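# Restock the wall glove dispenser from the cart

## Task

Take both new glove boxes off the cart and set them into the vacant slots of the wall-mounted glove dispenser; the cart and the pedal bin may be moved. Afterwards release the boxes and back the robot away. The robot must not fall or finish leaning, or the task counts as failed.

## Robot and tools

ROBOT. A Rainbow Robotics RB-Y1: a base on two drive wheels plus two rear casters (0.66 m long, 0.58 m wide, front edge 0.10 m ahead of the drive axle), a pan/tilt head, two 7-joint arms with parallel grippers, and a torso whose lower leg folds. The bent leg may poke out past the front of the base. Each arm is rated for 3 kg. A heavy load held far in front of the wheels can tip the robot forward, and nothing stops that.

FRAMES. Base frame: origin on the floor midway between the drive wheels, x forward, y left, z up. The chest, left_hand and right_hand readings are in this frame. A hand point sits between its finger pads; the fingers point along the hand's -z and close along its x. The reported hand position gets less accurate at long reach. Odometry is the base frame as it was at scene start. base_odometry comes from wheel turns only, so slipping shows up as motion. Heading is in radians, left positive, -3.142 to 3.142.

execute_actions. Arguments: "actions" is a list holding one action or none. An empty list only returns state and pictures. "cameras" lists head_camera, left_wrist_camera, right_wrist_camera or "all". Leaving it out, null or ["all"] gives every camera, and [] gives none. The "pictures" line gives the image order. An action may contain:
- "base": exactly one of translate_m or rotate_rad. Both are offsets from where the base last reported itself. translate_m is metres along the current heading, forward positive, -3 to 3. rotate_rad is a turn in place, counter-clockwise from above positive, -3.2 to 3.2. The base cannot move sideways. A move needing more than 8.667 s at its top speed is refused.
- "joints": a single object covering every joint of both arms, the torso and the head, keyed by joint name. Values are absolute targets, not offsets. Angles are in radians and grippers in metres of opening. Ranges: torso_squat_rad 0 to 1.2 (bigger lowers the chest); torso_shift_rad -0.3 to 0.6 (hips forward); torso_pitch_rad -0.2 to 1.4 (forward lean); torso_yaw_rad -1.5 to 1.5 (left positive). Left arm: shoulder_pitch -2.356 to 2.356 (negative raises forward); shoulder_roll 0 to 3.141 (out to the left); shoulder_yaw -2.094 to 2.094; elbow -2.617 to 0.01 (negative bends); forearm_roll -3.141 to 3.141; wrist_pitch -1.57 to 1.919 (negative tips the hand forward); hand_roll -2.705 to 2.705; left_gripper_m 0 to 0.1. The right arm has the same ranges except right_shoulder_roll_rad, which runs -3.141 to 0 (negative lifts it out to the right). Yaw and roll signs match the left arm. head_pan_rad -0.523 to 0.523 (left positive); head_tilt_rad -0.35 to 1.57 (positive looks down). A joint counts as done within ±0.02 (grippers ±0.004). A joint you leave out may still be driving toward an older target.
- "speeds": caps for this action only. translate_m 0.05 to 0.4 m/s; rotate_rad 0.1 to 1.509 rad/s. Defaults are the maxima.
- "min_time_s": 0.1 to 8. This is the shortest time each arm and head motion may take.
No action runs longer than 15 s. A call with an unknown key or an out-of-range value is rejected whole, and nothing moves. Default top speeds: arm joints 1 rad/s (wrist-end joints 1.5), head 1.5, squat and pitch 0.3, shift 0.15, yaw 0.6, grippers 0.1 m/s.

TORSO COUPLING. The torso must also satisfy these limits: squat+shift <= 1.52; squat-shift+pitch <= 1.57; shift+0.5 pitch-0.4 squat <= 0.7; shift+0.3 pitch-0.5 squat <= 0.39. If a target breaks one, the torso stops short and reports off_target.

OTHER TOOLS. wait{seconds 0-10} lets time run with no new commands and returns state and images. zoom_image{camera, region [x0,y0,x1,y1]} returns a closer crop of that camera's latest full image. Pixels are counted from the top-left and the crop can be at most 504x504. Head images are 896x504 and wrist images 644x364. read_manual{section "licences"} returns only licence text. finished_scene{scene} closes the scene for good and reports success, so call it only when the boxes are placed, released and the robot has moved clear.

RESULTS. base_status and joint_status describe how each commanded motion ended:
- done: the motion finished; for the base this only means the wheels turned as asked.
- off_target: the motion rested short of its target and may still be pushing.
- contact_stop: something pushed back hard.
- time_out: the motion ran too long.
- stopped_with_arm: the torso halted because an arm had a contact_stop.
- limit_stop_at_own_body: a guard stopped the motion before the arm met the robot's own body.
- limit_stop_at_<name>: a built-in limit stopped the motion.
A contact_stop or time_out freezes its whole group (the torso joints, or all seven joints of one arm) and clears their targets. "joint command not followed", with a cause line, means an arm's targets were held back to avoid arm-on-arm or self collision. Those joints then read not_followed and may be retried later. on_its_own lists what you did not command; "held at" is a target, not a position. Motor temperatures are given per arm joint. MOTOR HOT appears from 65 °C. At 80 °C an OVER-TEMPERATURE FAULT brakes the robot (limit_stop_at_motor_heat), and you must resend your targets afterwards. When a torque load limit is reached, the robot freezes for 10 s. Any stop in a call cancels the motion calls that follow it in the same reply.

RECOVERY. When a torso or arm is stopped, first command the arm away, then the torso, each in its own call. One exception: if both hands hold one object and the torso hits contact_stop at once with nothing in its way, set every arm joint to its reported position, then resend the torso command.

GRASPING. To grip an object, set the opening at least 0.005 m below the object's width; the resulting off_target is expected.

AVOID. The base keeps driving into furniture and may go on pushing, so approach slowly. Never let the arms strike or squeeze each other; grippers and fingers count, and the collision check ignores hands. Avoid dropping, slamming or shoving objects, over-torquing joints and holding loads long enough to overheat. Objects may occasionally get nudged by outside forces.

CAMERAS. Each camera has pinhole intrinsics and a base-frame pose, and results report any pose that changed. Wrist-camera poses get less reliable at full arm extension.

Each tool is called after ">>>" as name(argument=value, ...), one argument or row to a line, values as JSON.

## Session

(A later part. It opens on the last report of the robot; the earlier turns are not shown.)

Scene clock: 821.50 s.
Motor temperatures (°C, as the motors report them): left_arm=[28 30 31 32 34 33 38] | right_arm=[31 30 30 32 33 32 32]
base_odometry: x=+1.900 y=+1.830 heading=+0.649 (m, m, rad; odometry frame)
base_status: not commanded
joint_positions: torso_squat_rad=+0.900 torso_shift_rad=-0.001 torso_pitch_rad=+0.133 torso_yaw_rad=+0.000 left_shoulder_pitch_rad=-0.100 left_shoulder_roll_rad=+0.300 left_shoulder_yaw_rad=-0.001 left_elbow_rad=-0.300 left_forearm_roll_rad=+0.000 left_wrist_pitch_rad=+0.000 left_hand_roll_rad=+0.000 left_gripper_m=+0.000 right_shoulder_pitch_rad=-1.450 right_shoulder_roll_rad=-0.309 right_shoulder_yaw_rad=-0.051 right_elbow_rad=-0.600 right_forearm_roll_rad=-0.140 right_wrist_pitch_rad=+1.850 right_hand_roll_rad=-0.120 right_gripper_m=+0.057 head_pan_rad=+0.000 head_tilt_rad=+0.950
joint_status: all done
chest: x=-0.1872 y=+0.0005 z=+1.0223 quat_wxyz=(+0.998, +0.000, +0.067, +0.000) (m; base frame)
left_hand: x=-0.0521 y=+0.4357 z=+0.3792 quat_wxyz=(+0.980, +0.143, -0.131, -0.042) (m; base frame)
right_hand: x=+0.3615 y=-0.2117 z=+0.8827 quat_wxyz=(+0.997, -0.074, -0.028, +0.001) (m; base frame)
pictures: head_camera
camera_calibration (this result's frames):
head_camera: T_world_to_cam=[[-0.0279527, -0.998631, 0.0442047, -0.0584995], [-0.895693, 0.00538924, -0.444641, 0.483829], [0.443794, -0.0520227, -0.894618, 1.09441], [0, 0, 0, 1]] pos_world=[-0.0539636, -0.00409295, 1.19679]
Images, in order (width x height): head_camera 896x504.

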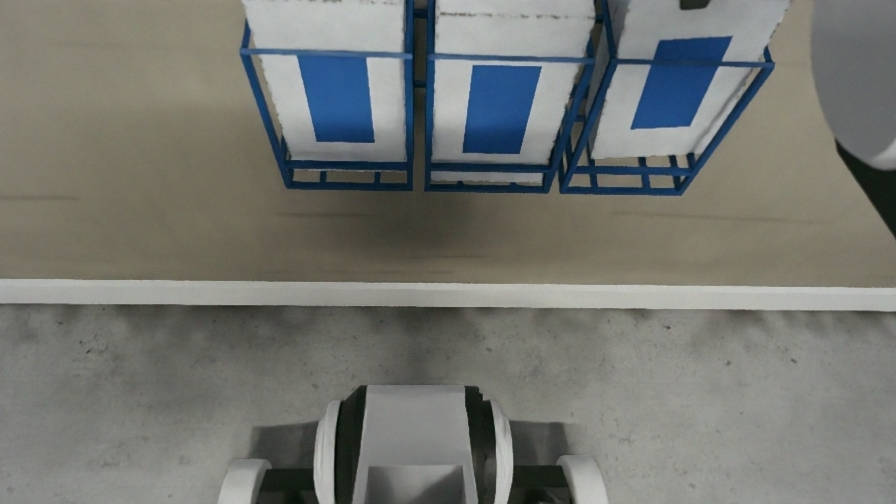

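Good, centred. A bit more, then release.

>>> execute_actions(
  actions=[
    {"joints":{"torso_squat_rad":0.94}},
  ],
  cameras=["head_camera"],
)

>>> execute_actions(
  actions=[
    {"joints":{"right_gripper_m":0.09}},
  ],
  cameras=[],
)

>>> execute_actions(
  actions=[
    {"joints":{"torso_squat_rad":0.4}},
  ],
  cameras=["head_camera"],
)

Scene clock: 827.53 s.
Motor temperatures (°C, as the motors report them): left_arm=[28 30 31 32 34 33 38] | right_arm=[31 30 30 32 33 32 32]
base_odometry: x=+1.900 y=+1.830 heading=+0.649 (m, m, rad; odometry frame)
base_status: not commanded
joint_positions: torso_squat_rad=+0.940 torso_shift_rad=-0.002 torso_pitch_rad=+0.131 torso_yaw_rad=+0.000 left_shoulder_pitch_rad=-0.100 left_shoulder_roll_rad=+0.300 left_shoulder_yaw_rad=-0.001 left_elbow_rad=-0.300 left_forearm_roll_rad=+0.000 left_wrist_pitch_rad=+0.000 left_hand_roll_rad=+0.000 left_gripper_m=+0.000 right_shoulder_pitch_rad=-1.457 right_shoulder_roll_rad=-0.309 right_shoulder_yaw_rad=-0.052 right_elbow_rad=-0.604 right_forearm_roll_rad=-0.141 right_wrist_pitch_rad=+1.851 right_hand_roll_rad=-0.120 right_gripper_m=+0.059 head_pan_rad=+0.000 head_tilt_rad=+0.950
joint_status: all done
chest: x=-0.1882 y=+0.0008 z=+1.0000 quat_wxyz=(+0.998, +0.000, +0.066, +0.000) (m; base frame)
left_hand: x=-0.0518 y=+0.4356 z=+0.3569 quat_wxyz=(+0.980, +0.143, -0.132, -0.042) (m; base frame)
right_hand: x=+0.3626 y=-0.2096 z=+0.8660 quat_wxyz=(+0.997, -0.073, -0.034, +0.003) (m; base frame)
pictures: head_camera
camera_calibration (this result's frames):
head_camera: T_world_to_cam=[[-0.0278413, -0.998607, 0.0448141, -0.0578282], [-0.894712, 0.00490196, -0.446618, 0.47518], [0.445776, -0.0525301, -0.893602, 1.07429], [0, 0, 0, 1]] pos_world=[-0.0553522, -0.00364456, 1.1748]
Images, in order (width x height): head_camera 896x504.

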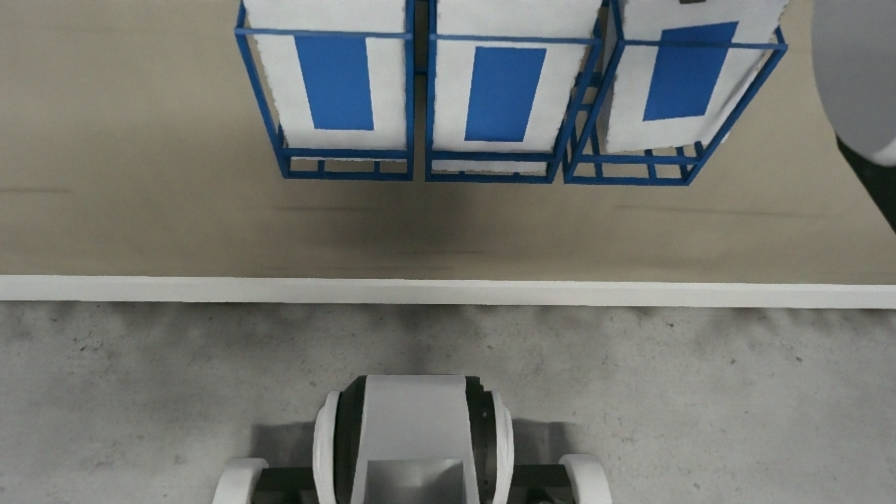

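Scene clock: 828.43 s.
Motor temperatures (°C, as the motors report them): left_arm=[28 30 31 32 34 33 38] | right_arm=[31 30 30 32 33 32 32]
base_odometry: x=+1.900 y=+1.830 heading=+0.649 (m, m, rad; odometry frame)
base_status: not commanded
joint_positions: torso_squat_rad=+0.940 torso_shift_rad=-0.001 torso_pitch_rad=+0.133 torso_yaw_rad=+0.000 left_shoulder_pitch_rad=-0.100 left_shoulder_roll_rad=+0.300 left_shoulder_yaw_rad=-0.001 left_elbow_rad=-0.300 left_forearm_roll_rad=+0.000 left_wrist_pitch_rad=+0.000 left_hand_roll_rad=+0.000 left_gripper_m=+0.000 right_shoulder_pitch_rad=-1.450 right_shoulder_roll_rad=-0.310 right_shoulder_yaw_rad=-0.052 right_elbow_rad=-0.600 right_forearm_roll_rad=-0.140 right_wrist_pitch_rad=+1.850 right_hand_roll_rad=-0.120 right_gripper_m=+0.090 head_pan_rad=+0.000 head_tilt_rad=+0.950
joint_status: all done
chest: x=-0.1872 y=+0.0006 z=+1.0000 quat_wxyz=(+0.998, +0.000, +0.067, +0.000) (m; base frame)
left_hand: x=-0.0521 y=+0.4357 z=+0.3568 quat_wxyz=(+0.980, +0.143, -0.131, -0.042) (m; base frame)
right_hand: x=+0.3615 y=-0.2116 z=+0.8606 quat_wxyz=(+0.997, -0.074, -0.029, +0.001) (m; base frame)
pictures: none
No camera images: the call's "cameras" was empty. Leave "cameras" out to get every camera's image.

Scene clock: 831.13 s.
Motor temperatures (°C, as the motors report them): left_arm=[28 30 31 32 34 33 38] | right_arm=[31 30 30 32 33 32 32]
base_odometry: x=+1.900 y=+1.830 heading=+0.649 (m, m, rad; odometry frame)
base_status: not commanded
joint_positions: torso_squat_rad=+0.400 torso_shift_rad=-0.001 torso_pitch_rad=+0.134 torso_yaw_rad=+0.000 left_shoulder_pitch_rad=-0.100 left_shoulder_roll_rad=+0.300 left_shoulder_yaw_rad=-0.001 left_elbow_rad=-0.300 left_forearm_roll_rad=+0.000 left_wrist_pitch_rad=+0.000 left_hand_roll_rad=+0.000 left_gripper_m=+0.000 right_shoulder_pitch_rad=-1.449 right_shoulder_roll_rad=-0.309 right_shoulder_yaw_rad=-0.052 right_elbow_rad=-0.600 right_forearm_roll_rad=-0.140 right_wrist_pitch_rad=+1.850 right_hand_roll_rad=-0.120 right_gripper_m=+0.090 head_pan_rad=+0.000 head_tilt_rad=+0.950
joint_status: all done
chest: x=-0.1871 y=+0.0008 z=+1.2319 quat_wxyz=(+0.998, +0.000, +0.067, +0.000) (m; base frame)
left_hand: x=-0.0524 y=+0.4359 z=+0.5887 quat_wxyz=(+0.980, +0.143, -0.131, -0.042) (m; base frame)
right_hand: x=+0.3612 y=-0.2117 z=+1.0914 quat_wxyz=(+0.997, -0.074, -0.027, +0.001) (m; base frame)
pictures: head_camera
camera_calibration (this result's frames):
head_camera: T_world_to_cam=[[-0.0278398, -0.99863, 0.0442955, -0.0675866], [-0.895935, 0.0052758, -0.444155, 0.576455], [0.443313, -0.052051, -0.894854, 1.28207], [0, 0, 0, 1]] pos_world=[-0.0537754, -0.00380198, 1.4063]
Images, in order (width x height): head_camera 896x504.

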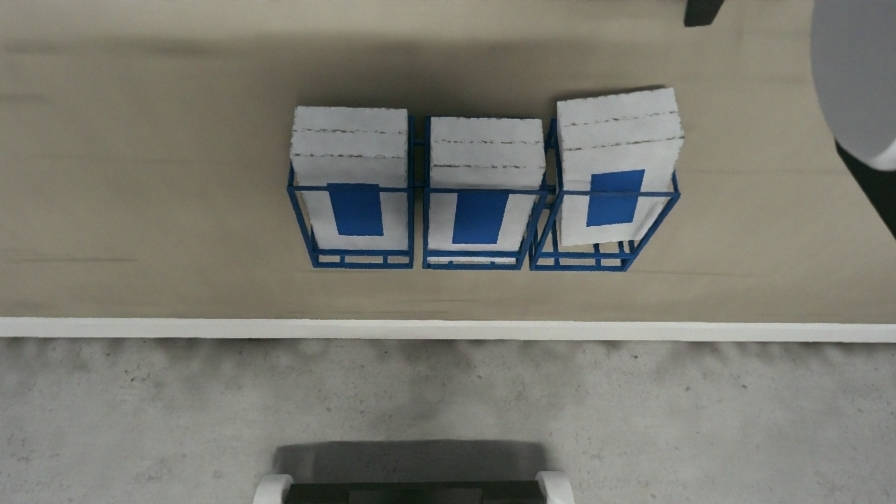

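>>> execute_actions(
  actions=[
    {"joints":{"torso_squat_rad":0.89}},
  ],
  cameras=["right_wrist_camera"],
)

>>> execute_actions(
  actions=[
    {"joints":{"right_gripper_m":0.05}},
  ],
  cameras=[],
)

>>> execute_actions(
  actions=[
    {"joints":{"torso_squat_rad":0.8}},
  ],
  cameras=[],
)

>>> execute_actions(
  actions=[
    {"joints":{"right_forearm_roll_rad":-0.24,"right_shoulder_roll_rad":-0.35},"min_time_s":2},
  ],
  cameras=["head_camera"],
)

>>> zoom_image(
  camera="head_camera",
  region=[420,0,800,230],
)

Scene clock: 844.13 s.
Motor temperatures (°C, as the motors report them): left_arm=[28 30 31 32 34 33 38] | right_arm=[31 30 30 32 33 32 32]
base_odometry: x=+1.900 y=+1.830 heading=+0.649 (m, m, rad; odometry frame)
base_status: not commanded
joint_positions: torso_squat_rad=+0.890 torso_shift_rad=-0.001 torso_pitch_rad=+0.134 torso_yaw_rad=+0.000 left_shoulder_pitch_rad=-0.100 left_shoulder_roll_rad=+0.300 left_shoulder_yaw_rad=-0.001 left_elbow_rad=-0.300 left_forearm_roll_rad=+0.000 left_wrist_pitch_rad=+0.000 left_hand_roll_rad=+0.000 left_gripper_m=+0.000 right_shoulder_pitch_rad=-1.450 right_shoulder_roll_rad=-0.310 right_shoulder_yaw_rad=-0.052 right_elbow_rad=-0.600 right_forearm_roll_rad=-0.140 right_wrist_pitch_rad=+1.850 right_hand_roll_rad=-0.120 right_gripper_m=+0.090 head_pan_rad=+0.000 head_tilt_rad=+0.950
joint_status: all done
chest: x=-0.1871 y=+0.0006 z=+1.0278 quat_wxyz=(+0.998, +0.000, +0.067, +0.000) (m; base frame)
left_hand: x=-0.0522 y=+0.4357 z=+0.3846 quat_wxyz=(+0.980, +0.143, -0.131, -0.042) (m; base frame)
right_hand: x=+0.3614 y=-0.2119 z=+0.8877 quat_wxyz=(+0.997, -0.074, -0.028, +0.001) (m; base frame)
pictures: right_wrist_camera
camera_calibration (this result's frames):
right_wrist_camera: T_world_to_cam=[[-0.996371, -0.0128772, -0.0841355, 0.434023], [-0.0557505, 0.845667, 0.530791, -0.243191], [0.0643155, 0.533556, -0.843316, 0.928388], [0, 0, 0, 1]] pos_world=[0.35918, -0.284099, 0.948525]
Images, in order (width x height): right_wrist_camera 644x364.

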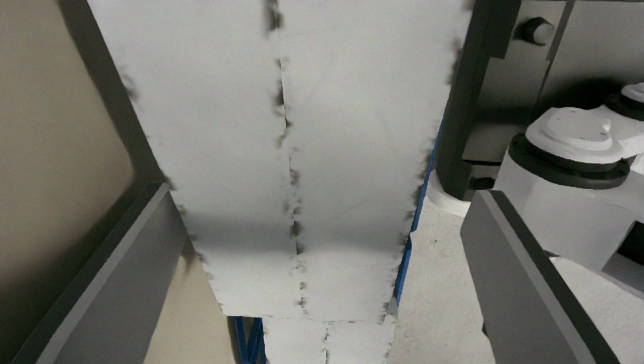

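Scene clock: 845.03 s.
Motor temperatures (°C, as the motors report them): left_arm=[28 30 31 32 34 33 38] | right_arm=[31 30 30 32 33 32 32]
base_odometry: x=+1.900 y=+1.830 heading=+0.649 (m, m, rad; odometry frame)
base_status: not commanded
joint_positions: torso_squat_rad=+0.890 torso_shift_rad=-0.001 torso_pitch_rad=+0.134 torso_yaw_rad=+0.000 left_shoulder_pitch_rad=-0.100 left_shoulder_roll_rad=+0.300 left_shoulder_yaw_rad=-0.001 left_elbow_rad=-0.300 left_forearm_roll_rad=+0.000 left_wrist_pitch_rad=+0.000 left_hand_roll_rad=+0.000 left_gripper_m=+0.000 right_shoulder_pitch_rad=-1.450 right_shoulder_roll_rad=-0.310 right_shoulder_yaw_rad=-0.052 right_elbow_rad=-0.600 right_forearm_roll_rad=-0.140 right_wrist_pitch_rad=+1.850 right_hand_roll_rad=-0.120 right_gripper_m=+0.055 head_pan_rad=+0.000 head_tilt_rad=+0.950
joint_status: right_gripper_m off_target (ended at +0.055, target +0.050)
chest: x=-0.1871 y=+0.0006 z=+1.0278 quat_wxyz=(+0.998, +0.000, +0.067, +0.000) (m; base frame)
left_hand: x=-0.0522 y=+0.4357 z=+0.3846 quat_wxyz=(+0.980, +0.143, -0.131, -0.042) (m; base frame)
right_hand: x=+0.3614 y=-0.2119 z=+0.8877 quat_wxyz=(+0.997, -0.074, -0.028, +0.001) (m; base frame)
pictures: none
No camera images: the call's "cameras" was empty. Leave "cameras" out to get every camera's image.

Scene clock: 846.10 s.
Motor temperatures (°C, as the motors report them): left_arm=[28 30 31 32 34 33 38] | right_arm=[32 30 30 32 33 32 32]
base_odometry: x=+1.900 y=+1.830 heading=+0.649 (m, m, rad; odometry frame)
base_status: not commanded
joint_positions: torso_squat_rad=+0.800 torso_shift_rad=-0.001 torso_pitch_rad=+0.134 torso_yaw_rad=+0.000 left_shoulder_pitch_rad=-0.100 left_shoulder_roll_rad=+0.300 left_shoulder_yaw_rad=-0.001 left_elbow_rad=-0.300 left_forearm_roll_rad=+0.000 left_wrist_pitch_rad=+0.000 left_hand_roll_rad=+0.000 left_gripper_m=+0.000 right_shoulder_pitch_rad=-1.449 right_shoulder_roll_rad=-0.310 right_shoulder_yaw_rad=-0.052 right_elbow_rad=-0.599 right_forearm_roll_rad=-0.140 right_wrist_pitch_rad=+1.850 right_hand_roll_rad=-0.120 right_gripper_m=+0.055 head_pan_rad=+0.000 head_tilt_rad=+0.950
joint_status: all done
chest: x=-0.1869 y=+0.0006 z=+1.0748 quat_wxyz=(+0.998, +0.000, +0.067, +0.000) (m; base frame)
left_hand: x=-0.0523 y=+0.4358 z=+0.4316 quat_wxyz=(+0.980, +0.143, -0.131, -0.042) (m; base frame)
right_hand: x=+0.3612 y=-0.2120 z=+0.9339 quat_wxyz=(+0.997, -0.074, -0.027, +0.001) (m; base frame)
pictures: none
No camera images: the call's "cameras" was empty. Leave "cameras" out to get every camera's image.

Scene clock: 848.40 s.
Motor temperatures (°C, as the motors report them): left_arm=[28 30 31 31 34 33 38] | right_arm=[32 30 30 32 33 32 32]
base_odometry: x=+1.900 y=+1.830 heading=+0.649 (m, m, rad; odometry frame)
base_status: not commanded
joint_positions: torso_squat_rad=+0.800 torso_shift_rad=-0.001 torso_pitch_rad=+0.133 torso_yaw_rad=+0.000 left_shoulder_pitch_rad=-0.100 left_shoulder_roll_rad=+0.300 left_shoulder_yaw_rad=-0.001 left_elbow_rad=-0.300 left_forearm_roll_rad=+0.000 left_wrist_pitch_rad=+0.000 left_hand_roll_rad=+0.000 left_gripper_m=+0.000 right_shoulder_pitch_rad=-1.449 right_shoulder_roll_rad=-0.347 right_shoulder_yaw_rad=-0.051 right_elbow_rad=-0.599 right_forearm_roll_rad=-0.240 right_wrist_pitch_rad=+1.851 right_hand_roll_rad=-0.120 right_gripper_m=+0.055 head_pan_rad=+0.000 head_tilt_rad=+0.950
joint_status: all done
chest: x=-0.1873 y=+0.0006 z=+1.0748 quat_wxyz=(+0.998, +0.000, +0.067, +0.000) (m; base frame)
left_hand: x=-0.0523 y=+0.4358 z=+0.4317 quat_wxyz=(+0.980, +0.143, -0.131, -0.042) (m; base frame)
right_hand: x=+0.3613 y=-0.2104 z=+0.9386 quat_wxyz=(+0.999, -0.032, -0.026, -0.001) (m; base frame)
pictures: head_camera
camera_calibration (this result's frames):
head_camera: T_world_to_cam=[[-0.0278872, -0.998633, 0.044215, -0.0607492], [-0.895701, 0.00532674, -0.444625, 0.507057], [0.443782, -0.0520028, -0.894625, 1.14146], [0, 0, 0, 1]] pos_world=[-0.0540829, -0.00400797, 1.24932]
Images, in order (width x height): head_camera 896x504.

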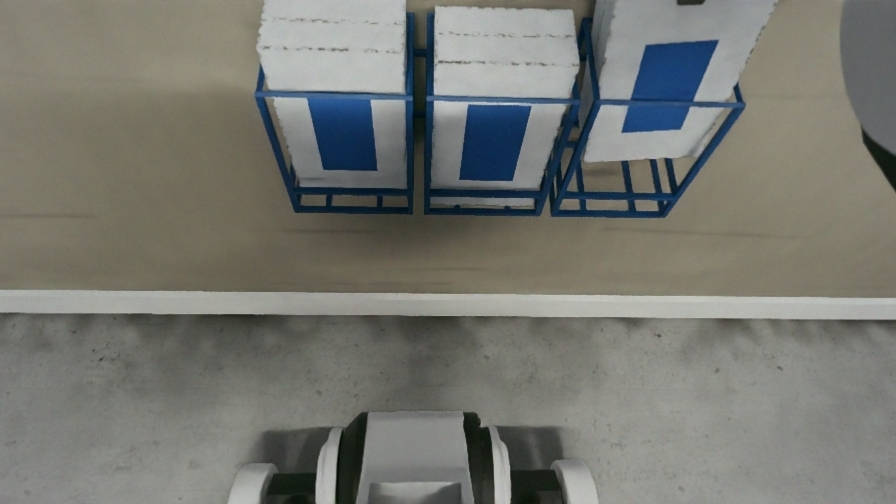

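Region (420, 0, 800, 230) of head_camera's 896x504 image, scaled by 1.326, with more detail than that image has; it fills the top 305 rows of this view, and the rest is white.

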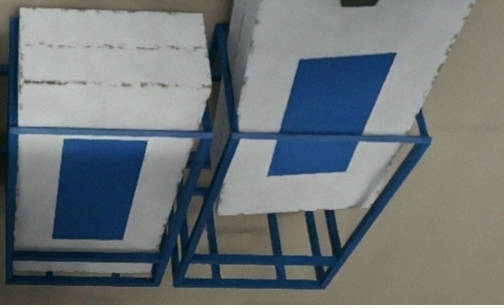

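>>> execute_actions(
  actions=[
    {"base":{"translate_m":-0.008},"joints":{"right_shoulder_roll_rad":-0.38},"min_time_s":1.5},
  ],
  cameras=[],
)

>>> execute_actions(
  actions=[
    {"joints":{"torso_squat_rad":0.9}},
  ],
  cameras=["head_camera","right_wrist_camera"],
)

>>> zoom_image(
  camera="head_camera",
  region=[420,0,800,230],
)

Scene clock: 856.00 s.
Motor temperatures (°C, as the motors report them): left_arm=[28 30 31 31 34 33 38] | right_arm=[32 31 30 32 33 32 32]
base_odometry: x=+1.894 y=+1.826 heading=+0.650 (m, m, rad; odometry frame)
base_status: done
joint_positions: torso_squat_rad=+0.800 torso_shift_rad=-0.001 torso_pitch_rad=+0.134 torso_yaw_rad=+0.000 left_shoulder_pitch_rad=-0.100 left_shoulder_roll_rad=+0.300 left_shoulder_yaw_rad=-0.001 left_elbow_rad=-0.300 left_forearm_roll_rad=+0.000 left_wrist_pitch_rad=+0.000 left_hand_roll_rad=+0.000 left_gripper_m=+0.000 right_shoulder_pitch_rad=-1.449 right_shoulder_roll_rad=-0.379 right_shoulder_yaw_rad=-0.051 right_elbow_rad=-0.599 right_forearm_roll_rad=-0.240 right_wrist_pitch_rad=+1.850 right_hand_roll_rad=-0.120 right_gripper_m=+0.055 head_pan_rad=+0.000 head_tilt_rad=+0.950
joint_status: all done
chest: x=-0.1869 y=+0.0005 z=+1.0748 quat_wxyz=(+0.998, +0.000, +0.067, +0.000) (m; base frame)
left_hand: x=-0.0523 y=+0.4358 z=+0.4317 quat_wxyz=(+0.980, +0.144, -0.131, -0.042) (m; base frame)
right_hand: x=+0.3642 y=-0.2280 z=+0.9444 quat_wxyz=(+0.999, -0.036, -0.031, -0.016) (m; base frame)
pictures: none
No camera images: the call's "cameras" was empty. Leave "cameras" out to get every camera's image.

Scene clock: 857.10 s.
Motor temperatures (°C, as the motors report them): left_arm=[28 30 31 31 34 33 38] | right_arm=[32 31 30 32 33 32 32]
base_odometry: x=+1.894 y=+1.826 heading=+0.650 (m, m, rad; odometry frame)
base_status: not commanded
joint_positions: torso_squat_rad=+0.900 torso_shift_rad=-0.001 torso_pitch_rad=+0.134 torso_yaw_rad=+0.000 left_shoulder_pitch_rad=-0.100 left_shoulder_roll_rad=+0.300 left_shoulder_yaw_rad=-0.001 left_elbow_rad=-0.300 left_forearm_roll_rad=+0.000 left_wrist_pitch_rad=+0.000 left_hand_roll_rad=+0.000 left_gripper_m=+0.000 right_shoulder_pitch_rad=-1.451 right_shoulder_roll_rad=-0.379 right_shoulder_yaw_rad=-0.052 right_elbow_rad=-0.601 right_forearm_roll_rad=-0.241 right_wrist_pitch_rad=+1.850 right_hand_roll_rad=-0.120 right_gripper_m=+0.055 head_pan_rad=+0.000 head_tilt_rad=+0.950
joint_status: all done
chest: x=-0.1871 y=+0.0005 z=+1.0223 quat_wxyz=(+0.998, +0.000, +0.067, +0.000) (m; base frame)
left_hand: x=-0.0522 y=+0.4357 z=+0.3792 quat_wxyz=(+0.980, +0.143, -0.131, -0.042) (m; base frame)
right_hand: x=+0.3647 y=-0.2271 z=+0.8935 quat_wxyz=(+0.999, -0.035, -0.033, -0.015) (m; base frame)
pictures: head_camera, right_wrist_camera
camera_calibration (this result's frames):
head_camera: T_world_to_cam=[[-0.0277974, -0.998635, 0.0442214, -0.0584704], [-0.895716, 0.00524509, -0.444596, 0.483814], [0.443757, -0.0519685, -0.894639, 1.09441], [0, 0, 0, 1]] pos_world=[-0.0539177, -0.00405339, 1.19679]
right_wrist_camera: T_world_to_cam=[[-0.995057, 0.0238632, -0.0963963, 0.456397], [-0.0383007, 0.803376, 0.594239, -0.305922], [0.0916229, 0.594994, -0.798491, 0.905073], [0, 0, 0, 1]] pos_world=[0.359498, -0.303633, 0.948478]
Images, in order (width x height): head_camera 896x504, right_wrist_camera 644x364.

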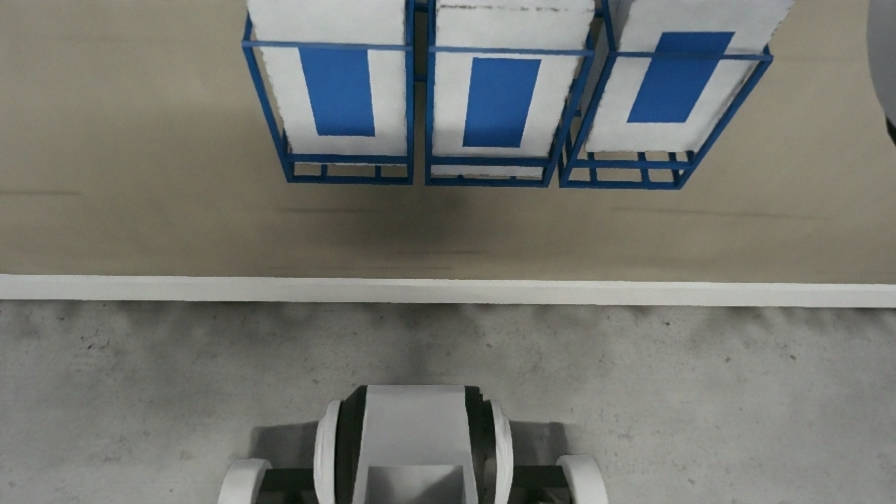

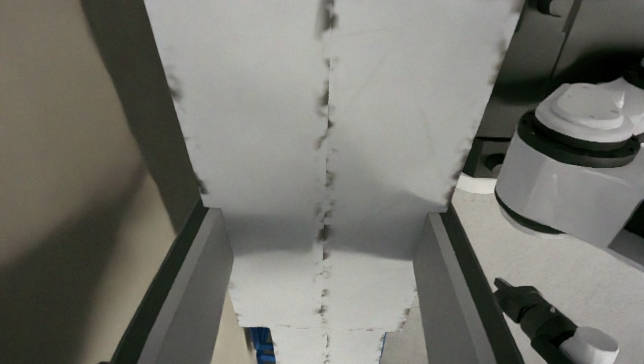

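Region (420, 0, 800, 230) of head_camera's 896x504 image, scaled by 1.326, with more detail than that image has; it fills the top 305 rows of this view, and the rest is white.

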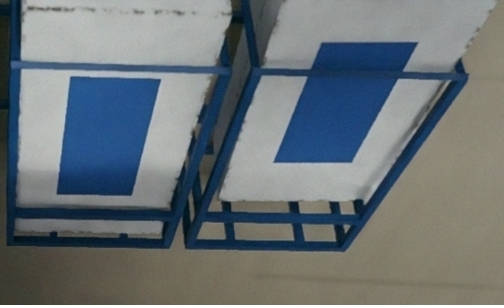

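>>> execute_actions(
  actions=[
    {"joints":{"torso_squat_rad":0.96}},
  ],
  cameras=["head_camera"],
)

>>> zoom_image(
  camera="head_camera",
  region=[420,0,800,230],
)

Scene clock: 860.90 s.
Motor temperatures (°C, as the motors report them): left_arm=[28 30 31 31 34 33 38] | right_arm=[32 31 30 32 33 32 32]
base_odometry: x=+1.894 y=+1.826 heading=+0.650 (m, m, rad; odometry frame)
base_status: not commanded
joint_positions: torso_squat_rad=+0.960 torso_shift_rad=-0.001 torso_pitch_rad=+0.132 torso_yaw_rad=+0.000 left_shoulder_pitch_rad=-0.100 left_shoulder_roll_rad=+0.300 left_shoulder_yaw_rad=-0.001 left_elbow_rad=-0.300 left_forearm_roll_rad=+0.000 left_wrist_pitch_rad=+0.000 left_hand_roll_rad=+0.000 left_gripper_m=+0.000 right_shoulder_pitch_rad=-1.458 right_shoulder_roll_rad=-0.380 right_shoulder_yaw_rad=-0.052 right_elbow_rad=-0.604 right_forearm_roll_rad=-0.241 right_wrist_pitch_rad=+1.850 right_hand_roll_rad=-0.120 right_gripper_m=+0.060 head_pan_rad=+0.000 head_tilt_rad=+0.950
joint_status: all done
chest: x=-0.1879 y=+0.0008 z=+0.9886 quat_wxyz=(+0.998, -0.001, +0.066, +0.000) (m; base frame)
left_hand: x=-0.0520 y=+0.4356 z=+0.3455 quat_wxyz=(+0.980, +0.143, -0.132, -0.042) (m; base frame)
right_hand: x=+0.3661 y=-0.2258 z=+0.8653 quat_wxyz=(+0.999, -0.035, -0.039, -0.014) (m; base frame)
pictures: head_camera
camera_calibration (this result's frames):
head_camera: T_world_to_cam=[[-0.0276999, -0.99861, 0.0448431, -0.0573188], [-0.894941, 0.00478928, -0.446159, 0.469863], [0.445324, -0.0524905, -0.893829, 1.06413], [0, 0, 0, 1]] pos_world=[-0.0549724, -0.00363259, 1.16336]
Images, in order (width x height): head_camera 896x504.

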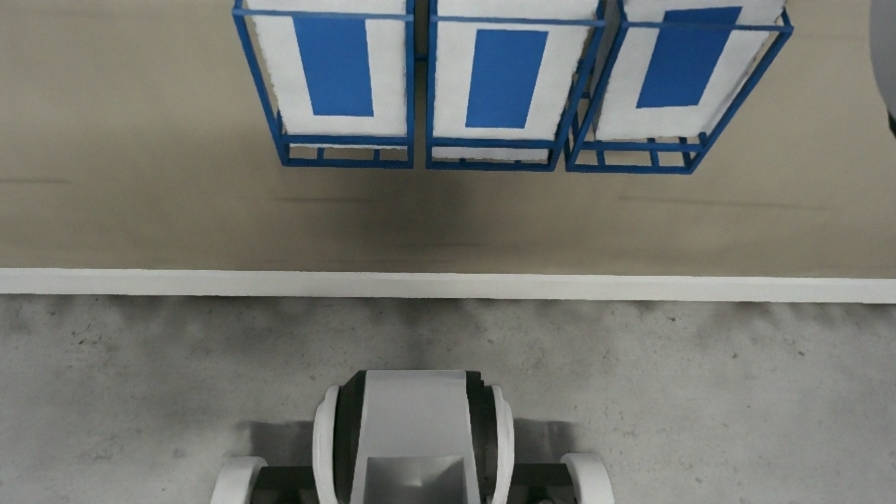

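Region (420, 0, 800, 230) of head_camera's 896x504 image, scaled by 1.326, with more detail than that image has; it fills the top 305 rows of this view, and the rest is white.

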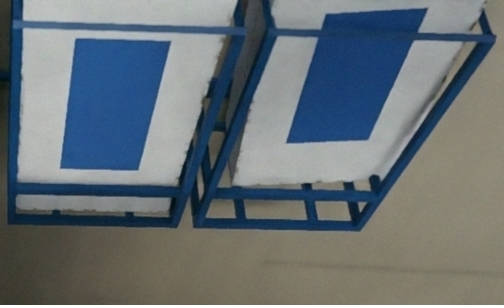

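>>> execute_actions(
  actions=[
    {"joints":{"torso_squat_rad":0.92,"right_shoulder_roll_rad":-0.35,"right_forearm_roll_rad":-0.3,"right_shoulder_pitch_rad":-1.45,"right_elbow_rad":-0.6}},
  ],
  cameras=[],
)

>>> execute_actions(
  actions=[
    {"joints":{"torso_squat_rad":0.97}},
  ],
  cameras=["head_camera"],
)

>>> zoom_image(
  camera="head_camera",
  region=[420,0,800,230],
)

Scene clock: 869.20 s.
Motor temperatures (°C, as the motors report them): left_arm=[28 30 31 31 34 33 38] | right_arm=[31 30 30 32 33 32 32]
base_odometry: x=+1.894 y=+1.826 heading=+0.650 (m, m, rad; odometry frame)
base_status: not commanded
joint_positions: torso_squat_rad=+0.941 torso_shift_rad=-0.001 torso_pitch_rad=+0.133 torso_yaw_rad=-0.001 left_shoulder_pitch_rad=-0.100 left_shoulder_roll_rad=+0.300 left_shoulder_yaw_rad=-0.001 left_elbow_rad=-0.300 left_forearm_roll_rad=+0.000 left_wrist_pitch_rad=+0.000 left_hand_roll_rad=+0.000 left_gripper_m=+0.000 right_shoulder_pitch_rad=-1.453 right_shoulder_roll_rad=-0.362 right_shoulder_yaw_rad=-0.051 right_elbow_rad=-0.603 right_forearm_roll_rad=-0.295 right_wrist_pitch_rad=+1.850 right_hand_roll_rad=-0.120 right_gripper_m=+0.060 head_pan_rad=+0.000 head_tilt_rad=+0.950
joint_status: torso_squat_rad stopped_with_arm (moved -0.019 of -0.040); right_forearm_roll_rad contact_stop (moved -0.054 of -0.059); the others done
on_its_own: torso_squat_rad is held at +0.941, not at your +0.920, since it stopped_with_arm
chest: x=-0.1871 y=+0.0003 z=+0.9993 quat_wxyz=(+0.998, +0.000, +0.067, -0.001) (m; base frame)
left_hand: x=-0.0517 y=+0.4355 z=+0.3563 quat_wxyz=(+0.980, +0.143, -0.131, -0.043) (m; base frame)
right_hand: x=+0.3627 y=-0.2060 z=+0.8684 quat_wxyz=(+1.000, -0.008, -0.029, +0.001) (m; base frame)
pictures: none
No camera images: the call's "cameras" was empty. Leave "cameras" out to get every camera's image.

not run: a stop came earlier in this reply.

Region (420, 0, 800, 230) of head_camera's 896x504 image, scaled by 1.326, with more detail than that image has; it fills the top 305 rows of this view, and the rest is white.

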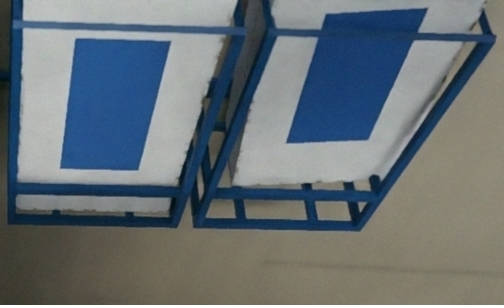

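>>> execute_actions(
  actions=[
    {"joints":{"torso_squat_rad":0.86}},
  ],
  cameras=["head_camera","right_wrist_camera"],
)

>>> zoom_image(
  camera="head_camera",
  region=[420,0,800,230],
)

Scene clock: 877.27 s.
Motor temperatures (°C, as the motors report them): left_arm=[28 30 31 31 34 33 38] | right_arm=[31 30 30 32 34 32 32]
base_odometry: x=+1.894 y=+1.826 heading=+0.650 (m, m, rad; odometry frame)
base_status: not commanded
joint_positions: torso_squat_rad=+0.860 torso_shift_rad=+0.000 torso_pitch_rad=+0.134 torso_yaw_rad=-0.001 left_shoulder_pitch_rad=-0.100 left_shoulder_roll_rad=+0.300 left_shoulder_yaw_rad=-0.001 left_elbow_rad=-0.300 left_forearm_roll_rad=+0.000 left_wrist_pitch_rad=+0.000 left_hand_roll_rad=+0.000 left_gripper_m=+0.000 right_shoulder_pitch_rad=-1.452 right_shoulder_roll_rad=-0.358 right_shoulder_yaw_rad=-0.051 right_elbow_rad=-0.602 right_forearm_roll_rad=-0.296 right_wrist_pitch_rad=+1.850 right_hand_roll_rad=-0.120 right_gripper_m=+0.060 head_pan_rad=+0.000 head_tilt_rad=+0.950
joint_status: all done
chest: x=-0.1869 y=+0.0004 z=+1.0439 quat_wxyz=(+0.998, +0.000, +0.067, +0.000) (m; base frame)
left_hand: x=-0.0520 y=+0.4356 z=+0.4007 quat_wxyz=(+0.980, +0.144, -0.131, -0.043) (m; base frame)
right_hand: x=+0.3623 y=-0.2038 z=+0.9112 quat_wxyz=(+1.000, -0.006, -0.028, +0.003) (m; base frame)
pictures: head_camera, right_wrist_camera
camera_calibration (this result's frames):
head_camera: T_world_to_cam=[[-0.0286077, -0.99862, 0.0440506, -0.0595291], [-0.895956, 0.00607672, -0.444101, 0.493082], [0.44322, -0.0521721, -0.894893, 1.11373], [0, 0, 0, 1]] pos_world=[-0.0535501, -0.0043377, 1.21827]
right_wrist_camera: T_world_to_cam=[[-0.99641, -0.00819178, -0.0842612, 0.438058], [-0.0603719, 0.766505, 0.639394, -0.375873], [0.0593489, 0.642186, -0.764248, 0.895701], [0, 0, 0, 1]] pos_world=[0.360635, -0.28351, 0.96178]
Images, in order (width x height): head_camera 896x504, right_wrist_camera 644x364.

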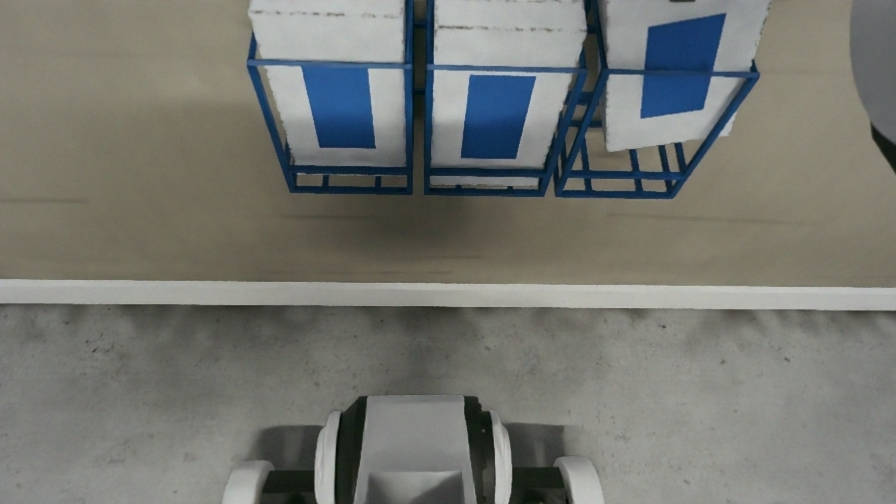

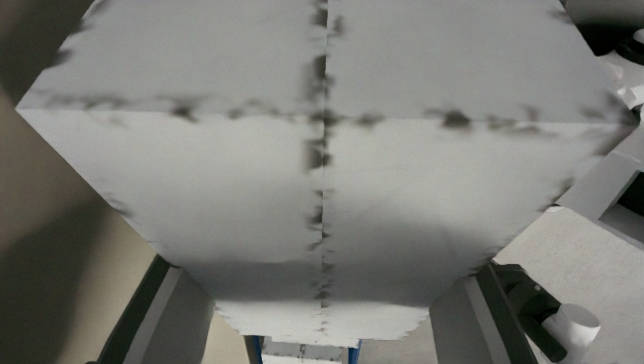

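Region (420, 0, 800, 230) of head_camera's 896x504 image, scaled by 1.326, with more detail than that image has; it fills the top 305 rows of this view, and the rest is white.

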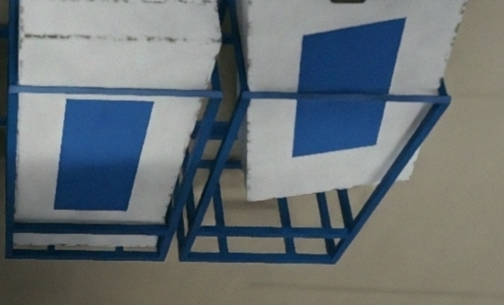

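>>> execute_actions(
  actions=[
    {"joints":{"right_shoulder_roll_rad":-0.41,"right_forearm_roll_rad":-0.24},"min_time_s":2},
  ],
  cameras=["head_camera"],
)

>>> zoom_image(
  camera="head_camera",
  region=[420,0,800,230],
)

Scene clock: 885.57 s.
Motor temperatures (°C, as the motors report them): left_arm=[28 30 31 31 34 33 38] | right_arm=[32 30 30 32 34 32 32]
base_odometry: x=+1.894 y=+1.826 heading=+0.650 (m, m, rad; odometry frame)
base_status: not commanded
joint_positions: torso_squat_rad=+0.860 torso_shift_rad=+0.000 torso_pitch_rad=+0.134 torso_yaw_rad=-0.001 left_shoulder_pitch_rad=-0.100 left_shoulder_roll_rad=+0.300 left_shoulder_yaw_rad=-0.001 left_elbow_rad=-0.300 left_forearm_roll_rad=+0.000 left_wrist_pitch_rad=+0.000 left_hand_roll_rad=+0.000 left_gripper_m=+0.000 right_shoulder_pitch_rad=-1.453 right_shoulder_roll_rad=-0.408 right_shoulder_yaw_rad=-0.051 right_elbow_rad=-0.602 right_forearm_roll_rad=-0.241 right_wrist_pitch_rad=+1.850 right_hand_roll_rad=-0.120 right_gripper_m=+0.060 head_pan_rad=+0.000 head_tilt_rad=+0.950
joint_status: all done
chest: x=-0.1869 y=+0.0004 z=+1.0439 quat_wxyz=(+0.998, +0.000, +0.067, +0.000) (m; base frame)
left_hand: x=-0.0520 y=+0.4356 z=+0.4007 quat_wxyz=(+0.980, +0.144, -0.131, -0.042) (m; base frame)
right_hand: x=+0.3669 y=-0.2431 z=+0.9214 quat_wxyz=(+0.998, -0.039, -0.039, -0.029) (m; base frame)
pictures: head_camera
camera_calibration (this result's frames):
head_camera: T_world_to_cam=[[-0.0284632, -0.998623, 0.0440785, -0.0594948], [-0.895949, 0.00593373, -0.444117, 0.493095], [0.443243, -0.0521331, -0.894884, 1.11373], [0, 0, 0, 1]] pos_world=[-0.053558, -0.00427663, 1.21827]
Images, in order (width x height): head_camera 896x504.

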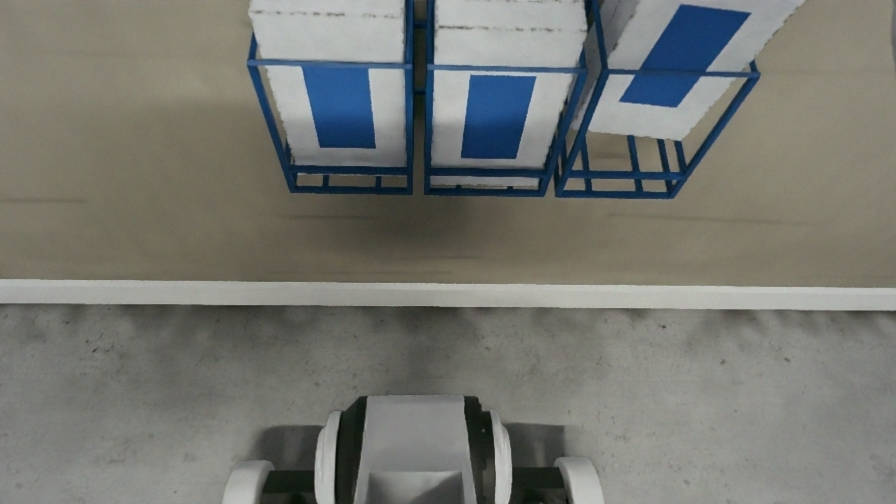

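Region (420, 0, 800, 230) of head_camera's 896x504 image, scaled by 1.326, with more detail than that image has; it fills the top 305 rows of this view, and the rest is white.

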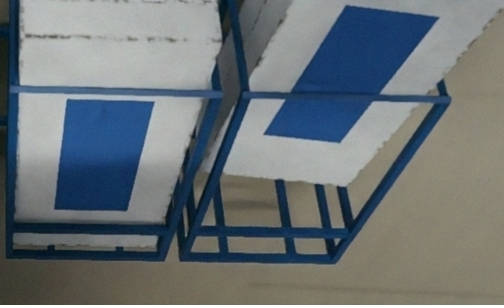

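Overshot; come back partly.

>>> execute_actions(
  actions=[
    {"joints":{"right_shoulder_roll_rad":-0.375},"min_time_s":2},
  ],
  cameras=["head_camera"],
)

>>> zoom_image(
  camera="head_camera",
  region=[420,0,800,230],
)

Scene clock: 891.30 s.
Motor temperatures (°C, as the motors report them): left_arm=[28 30 31 31 34 33 38] | right_arm=[32 30 30 32 34 32 32]
base_odometry: x=+1.894 y=+1.826 heading=+0.650 (m, m, rad; odometry frame)
base_status: not commanded
joint_positions: torso_squat_rad=+0.860 torso_shift_rad=+0.000 torso_pitch_rad=+0.134 torso_yaw_rad=-0.001 left_shoulder_pitch_rad=-0.100 left_shoulder_roll_rad=+0.300 left_shoulder_yaw_rad=-0.001 left_elbow_rad=-0.300 left_forearm_roll_rad=+0.000 left_wrist_pitch_rad=+0.000 left_hand_roll_rad=+0.000 left_gripper_m=+0.000 right_shoulder_pitch_rad=-1.453 right_shoulder_roll_rad=-0.375 right_shoulder_yaw_rad=-0.051 right_elbow_rad=-0.602 right_forearm_roll_rad=-0.240 right_wrist_pitch_rad=+1.850 right_hand_roll_rad=-0.120 right_gripper_m=+0.060 head_pan_rad=+0.000 head_tilt_rad=+0.950
joint_status: all done
chest: x=-0.1869 y=+0.0004 z=+1.0439 quat_wxyz=(+0.998, +0.000, +0.067, +0.000) (m; base frame)
left_hand: x=-0.0520 y=+0.4356 z=+0.4007 quat_wxyz=(+0.980, +0.144, -0.131, -0.042) (m; base frame)
right_hand: x=+0.3650 y=-0.2251 z=+0.9151 quat_wxyz=(+0.999, -0.035, -0.034, -0.013) (m; base frame)
pictures: head_camera
camera_calibration (this result's frames):
head_camera: T_world_to_cam=[[-0.028463, -0.998623, 0.0440786, -0.0594947], [-0.895949, 0.00593347, -0.444117, 0.493095], [0.443244, -0.052133, -0.894884, 1.11373], [0, 0, 0, 1]] pos_world=[-0.0535584, -0.00427645, 1.21827]
Images, in order (width x height): head_camera 896x504.

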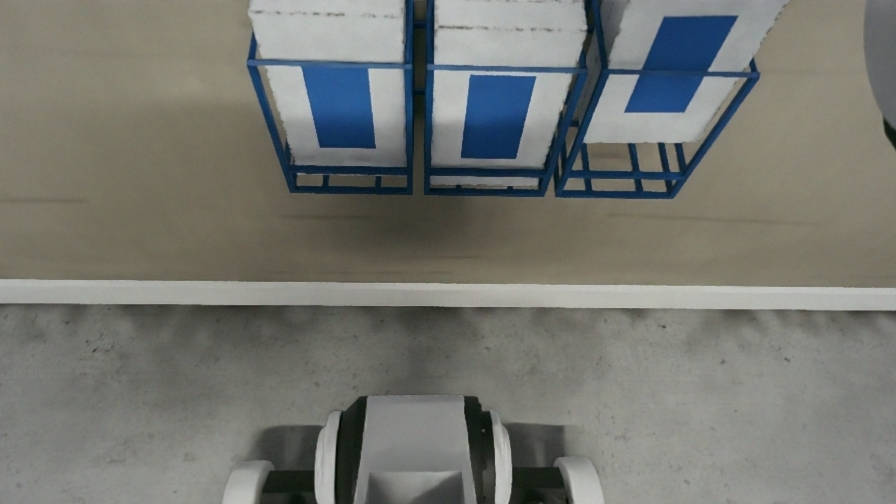

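Region (420, 0, 800, 230) of head_camera's 896x504 image, scaled by 1.326, with more detail than that image has; it fills the top 305 rows of this view, and the rest is white.

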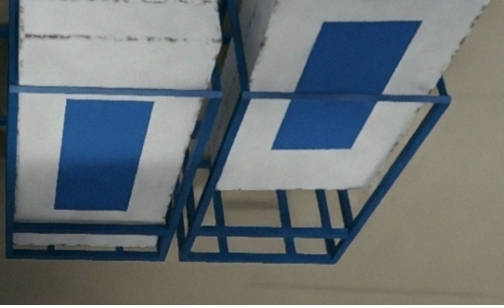

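>>> execute_actions(
  actions=[
    {"joints":{"torso_squat_rad":0.94}},
  ],
  cameras=["head_camera"],
)

>>> zoom_image(
  camera="head_camera",
  region=[420,0,800,230],
)

Scene clock: 896.97 s.
Motor temperatures (°C, as the motors report them): left_arm=[28 30 31 31 34 33 38] | right_arm=[32 30 30 32 34 32 32]
base_odometry: x=+1.894 y=+1.826 heading=+0.650 (m, m, rad; odometry frame)
base_status: not commanded
joint_positions: torso_squat_rad=+0.940 torso_shift_rad=-0.001 torso_pitch_rad=+0.133 torso_yaw_rad=-0.001 left_shoulder_pitch_rad=-0.100 left_shoulder_roll_rad=+0.300 left_shoulder_yaw_rad=-0.001 left_elbow_rad=-0.300 left_forearm_roll_rad=+0.000 left_wrist_pitch_rad=+0.000 left_hand_roll_rad=+0.000 left_gripper_m=+0.000 right_shoulder_pitch_rad=-1.455 right_shoulder_roll_rad=-0.375 right_shoulder_yaw_rad=-0.051 right_elbow_rad=-0.603 right_forearm_roll_rad=-0.240 right_wrist_pitch_rad=+1.850 right_hand_roll_rad=-0.120 right_gripper_m=+0.060 head_pan_rad=+0.000 head_tilt_rad=+0.950
joint_status: all done
chest: x=-0.1873 y=+0.0005 z=+1.0000 quat_wxyz=(+0.998, +0.000, +0.067, +0.000) (m; base frame)
left_hand: x=-0.0519 y=+0.4355 z=+0.3569 quat_wxyz=(+0.980, +0.143, -0.131, -0.042) (m; base frame)
right_hand: x=+0.3653 y=-0.2245 z=+0.8731 quat_wxyz=(+0.999, -0.035, -0.036, -0.013) (m; base frame)
pictures: head_camera
camera_calibration (this result's frames):
head_camera: T_world_to_cam=[[-0.0284851, -0.998615, 0.0442434, -0.0576965], [-0.895541, 0.00583191, -0.444941, 0.474182], [0.444067, -0.052296, -0.894466, 1.07443], [0, 0, 0, 1]] pos_world=[-0.0541118, -0.0041937, 1.17458]
Images, in order (width x height): head_camera 896x504.

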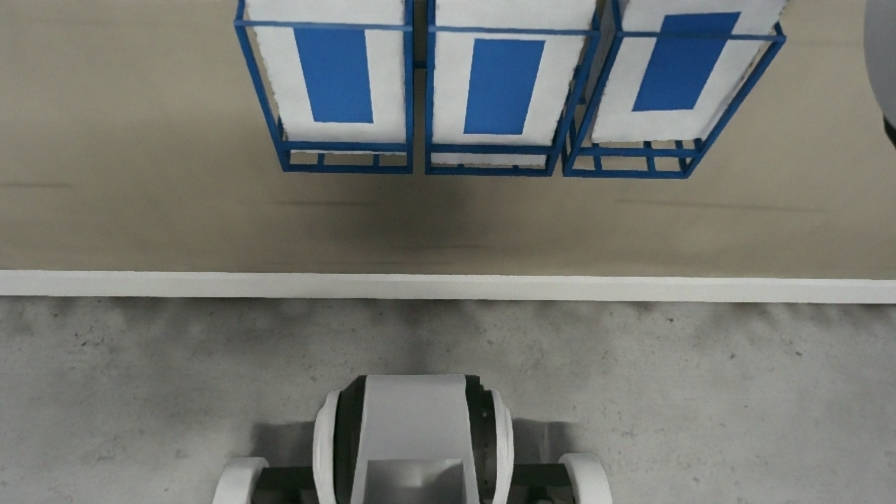

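Region (420, 0, 800, 230) of head_camera's 896x504 image, scaled by 1.326, with more detail than that image has; it fills the top 305 rows of this view, and the rest is white.

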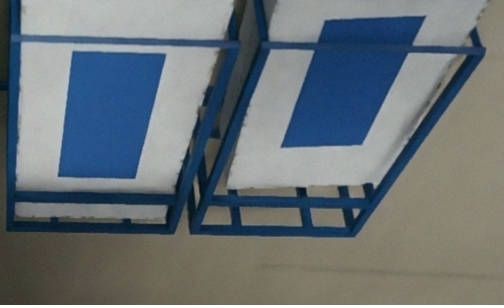

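>>> execute_actions(
  actions=[
    {"joints":{"torso_squat_rad":0.92,"right_wrist_pitch_rad":1.88}},
  ],
  cameras=[],
)

>>> execute_actions(
  actions=[
    {"joints":{"torso_squat_rad":0.97}},
  ],
  cameras=["head_camera"],
)

>>> zoom_image(
  camera="head_camera",
  region=[420,0,800,230],
)

Scene clock: 906.70 s.
Motor temperatures (°C, as the motors report them): left_arm=[28 30 31 31 34 33 38] | right_arm=[31 30 30 32 33 32 32]
base_odometry: x=+1.894 y=+1.826 heading=+0.650 (m, m, rad; odometry frame)
base_status: not commanded
joint_positions: torso_squat_rad=+0.920 torso_shift_rad=+0.000 torso_pitch_rad=+0.134 torso_yaw_rad=-0.001 left_shoulder_pitch_rad=-0.100 left_shoulder_roll_rad=+0.300 left_shoulder_yaw_rad=-0.001 left_elbow_rad=-0.300 left_forearm_roll_rad=+0.000 left_wrist_pitch_rad=+0.000 left_hand_roll_rad=+0.000 left_gripper_m=+0.000 right_shoulder_pitch_rad=-1.453 right_shoulder_roll_rad=-0.375 right_shoulder_yaw_rad=-0.051 right_elbow_rad=-0.602 right_forearm_roll_rad=-0.240 right_wrist_pitch_rad=+1.880 right_hand_roll_rad=-0.120 right_gripper_m=+0.060 head_pan_rad=+0.000 head_tilt_rad=+0.950
joint_status: all done
chest: x=-0.1868 y=+0.0005 z=+1.0112 quat_wxyz=(+0.998, +0.000, +0.067, +0.000) (m; base frame)
left_hand: x=-0.0520 y=+0.4356 z=+0.3680 quat_wxyz=(+0.980, +0.143, -0.131, -0.042) (m; base frame)
right_hand: x=+0.3584 y=-0.2255 z=+0.8827 quat_wxyz=(+0.999, -0.037, -0.020, -0.014) (m; base frame)
pictures: none
No camera images: the call's "cameras" was empty. Leave "cameras" out to get every camera's image.

Scene clock: 907.57 s.
Motor temperatures (°C, as the motors report them): left_arm=[28 30 31 31 34 33 38] | right_arm=[31 30 30 32 33 32 32]
base_odometry: x=+1.894 y=+1.826 heading=+0.650 (m, m, rad; odometry frame)
base_status: not commanded
joint_positions: torso_squat_rad=+0.970 torso_shift_rad=-0.001 torso_pitch_rad=+0.132 torso_yaw_rad=+0.000 left_shoulder_pitch_rad=-0.100 left_shoulder_roll_rad=+0.300 left_shoulder_yaw_rad=-0.001 left_elbow_rad=-0.300 left_forearm_roll_rad=+0.000 left_wrist_pitch_rad=+0.000 left_hand_roll_rad=+0.000 left_gripper_m=+0.000 right_shoulder_pitch_rad=-1.461 right_shoulder_roll_rad=-0.375 right_shoulder_yaw_rad=-0.052 right_elbow_rad=-0.606 right_forearm_roll_rad=-0.241 right_wrist_pitch_rad=+1.880 right_hand_roll_rad=-0.120 right_gripper_m=+0.061 head_pan_rad=+0.000 head_tilt_rad=+0.950
joint_status: all done
chest: x=-0.1880 y=+0.0008 z=+0.9829 quat_wxyz=(+0.998, +0.000, +0.066, +0.000) (m; base frame)
left_hand: x=-0.0516 y=+0.4354 z=+0.3397 quat_wxyz=(+0.980, +0.143, -0.132, -0.042) (m; base frame)
right_hand: x=+0.3596 y=-0.2237 z=+0.8605 quat_wxyz=(+0.999, -0.036, -0.026, -0.012) (m; base frame)
pictures: head_camera
camera_calibration (this result's frames):
head_camera: T_world_to_cam=[[-0.0283853, -0.99859, 0.0448527, -0.0572456], [-0.894825, 0.00538586, -0.446386, 0.467483], [0.445515, -0.0528061, -0.893716, 1.05896], [0, 0, 0, 1]] pos_world=[-0.0550925, -0.00376312, 1.15766]
Images, in order (width x height): head_camera 896x504.

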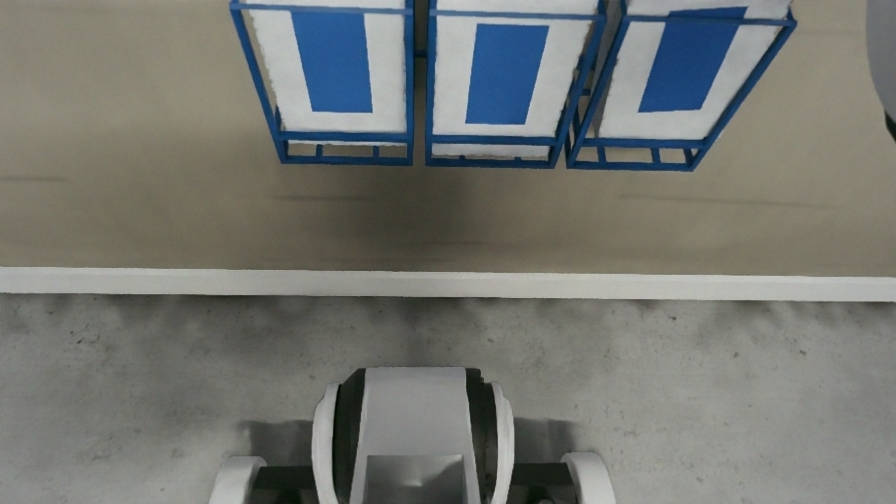

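Region (420, 0, 800, 230) of head_camera's 896x504 image, scaled by 1.326, with more detail than that image has; it fills the top 305 rows of this view, and the rest is white.

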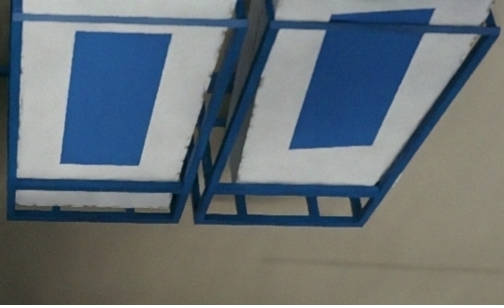

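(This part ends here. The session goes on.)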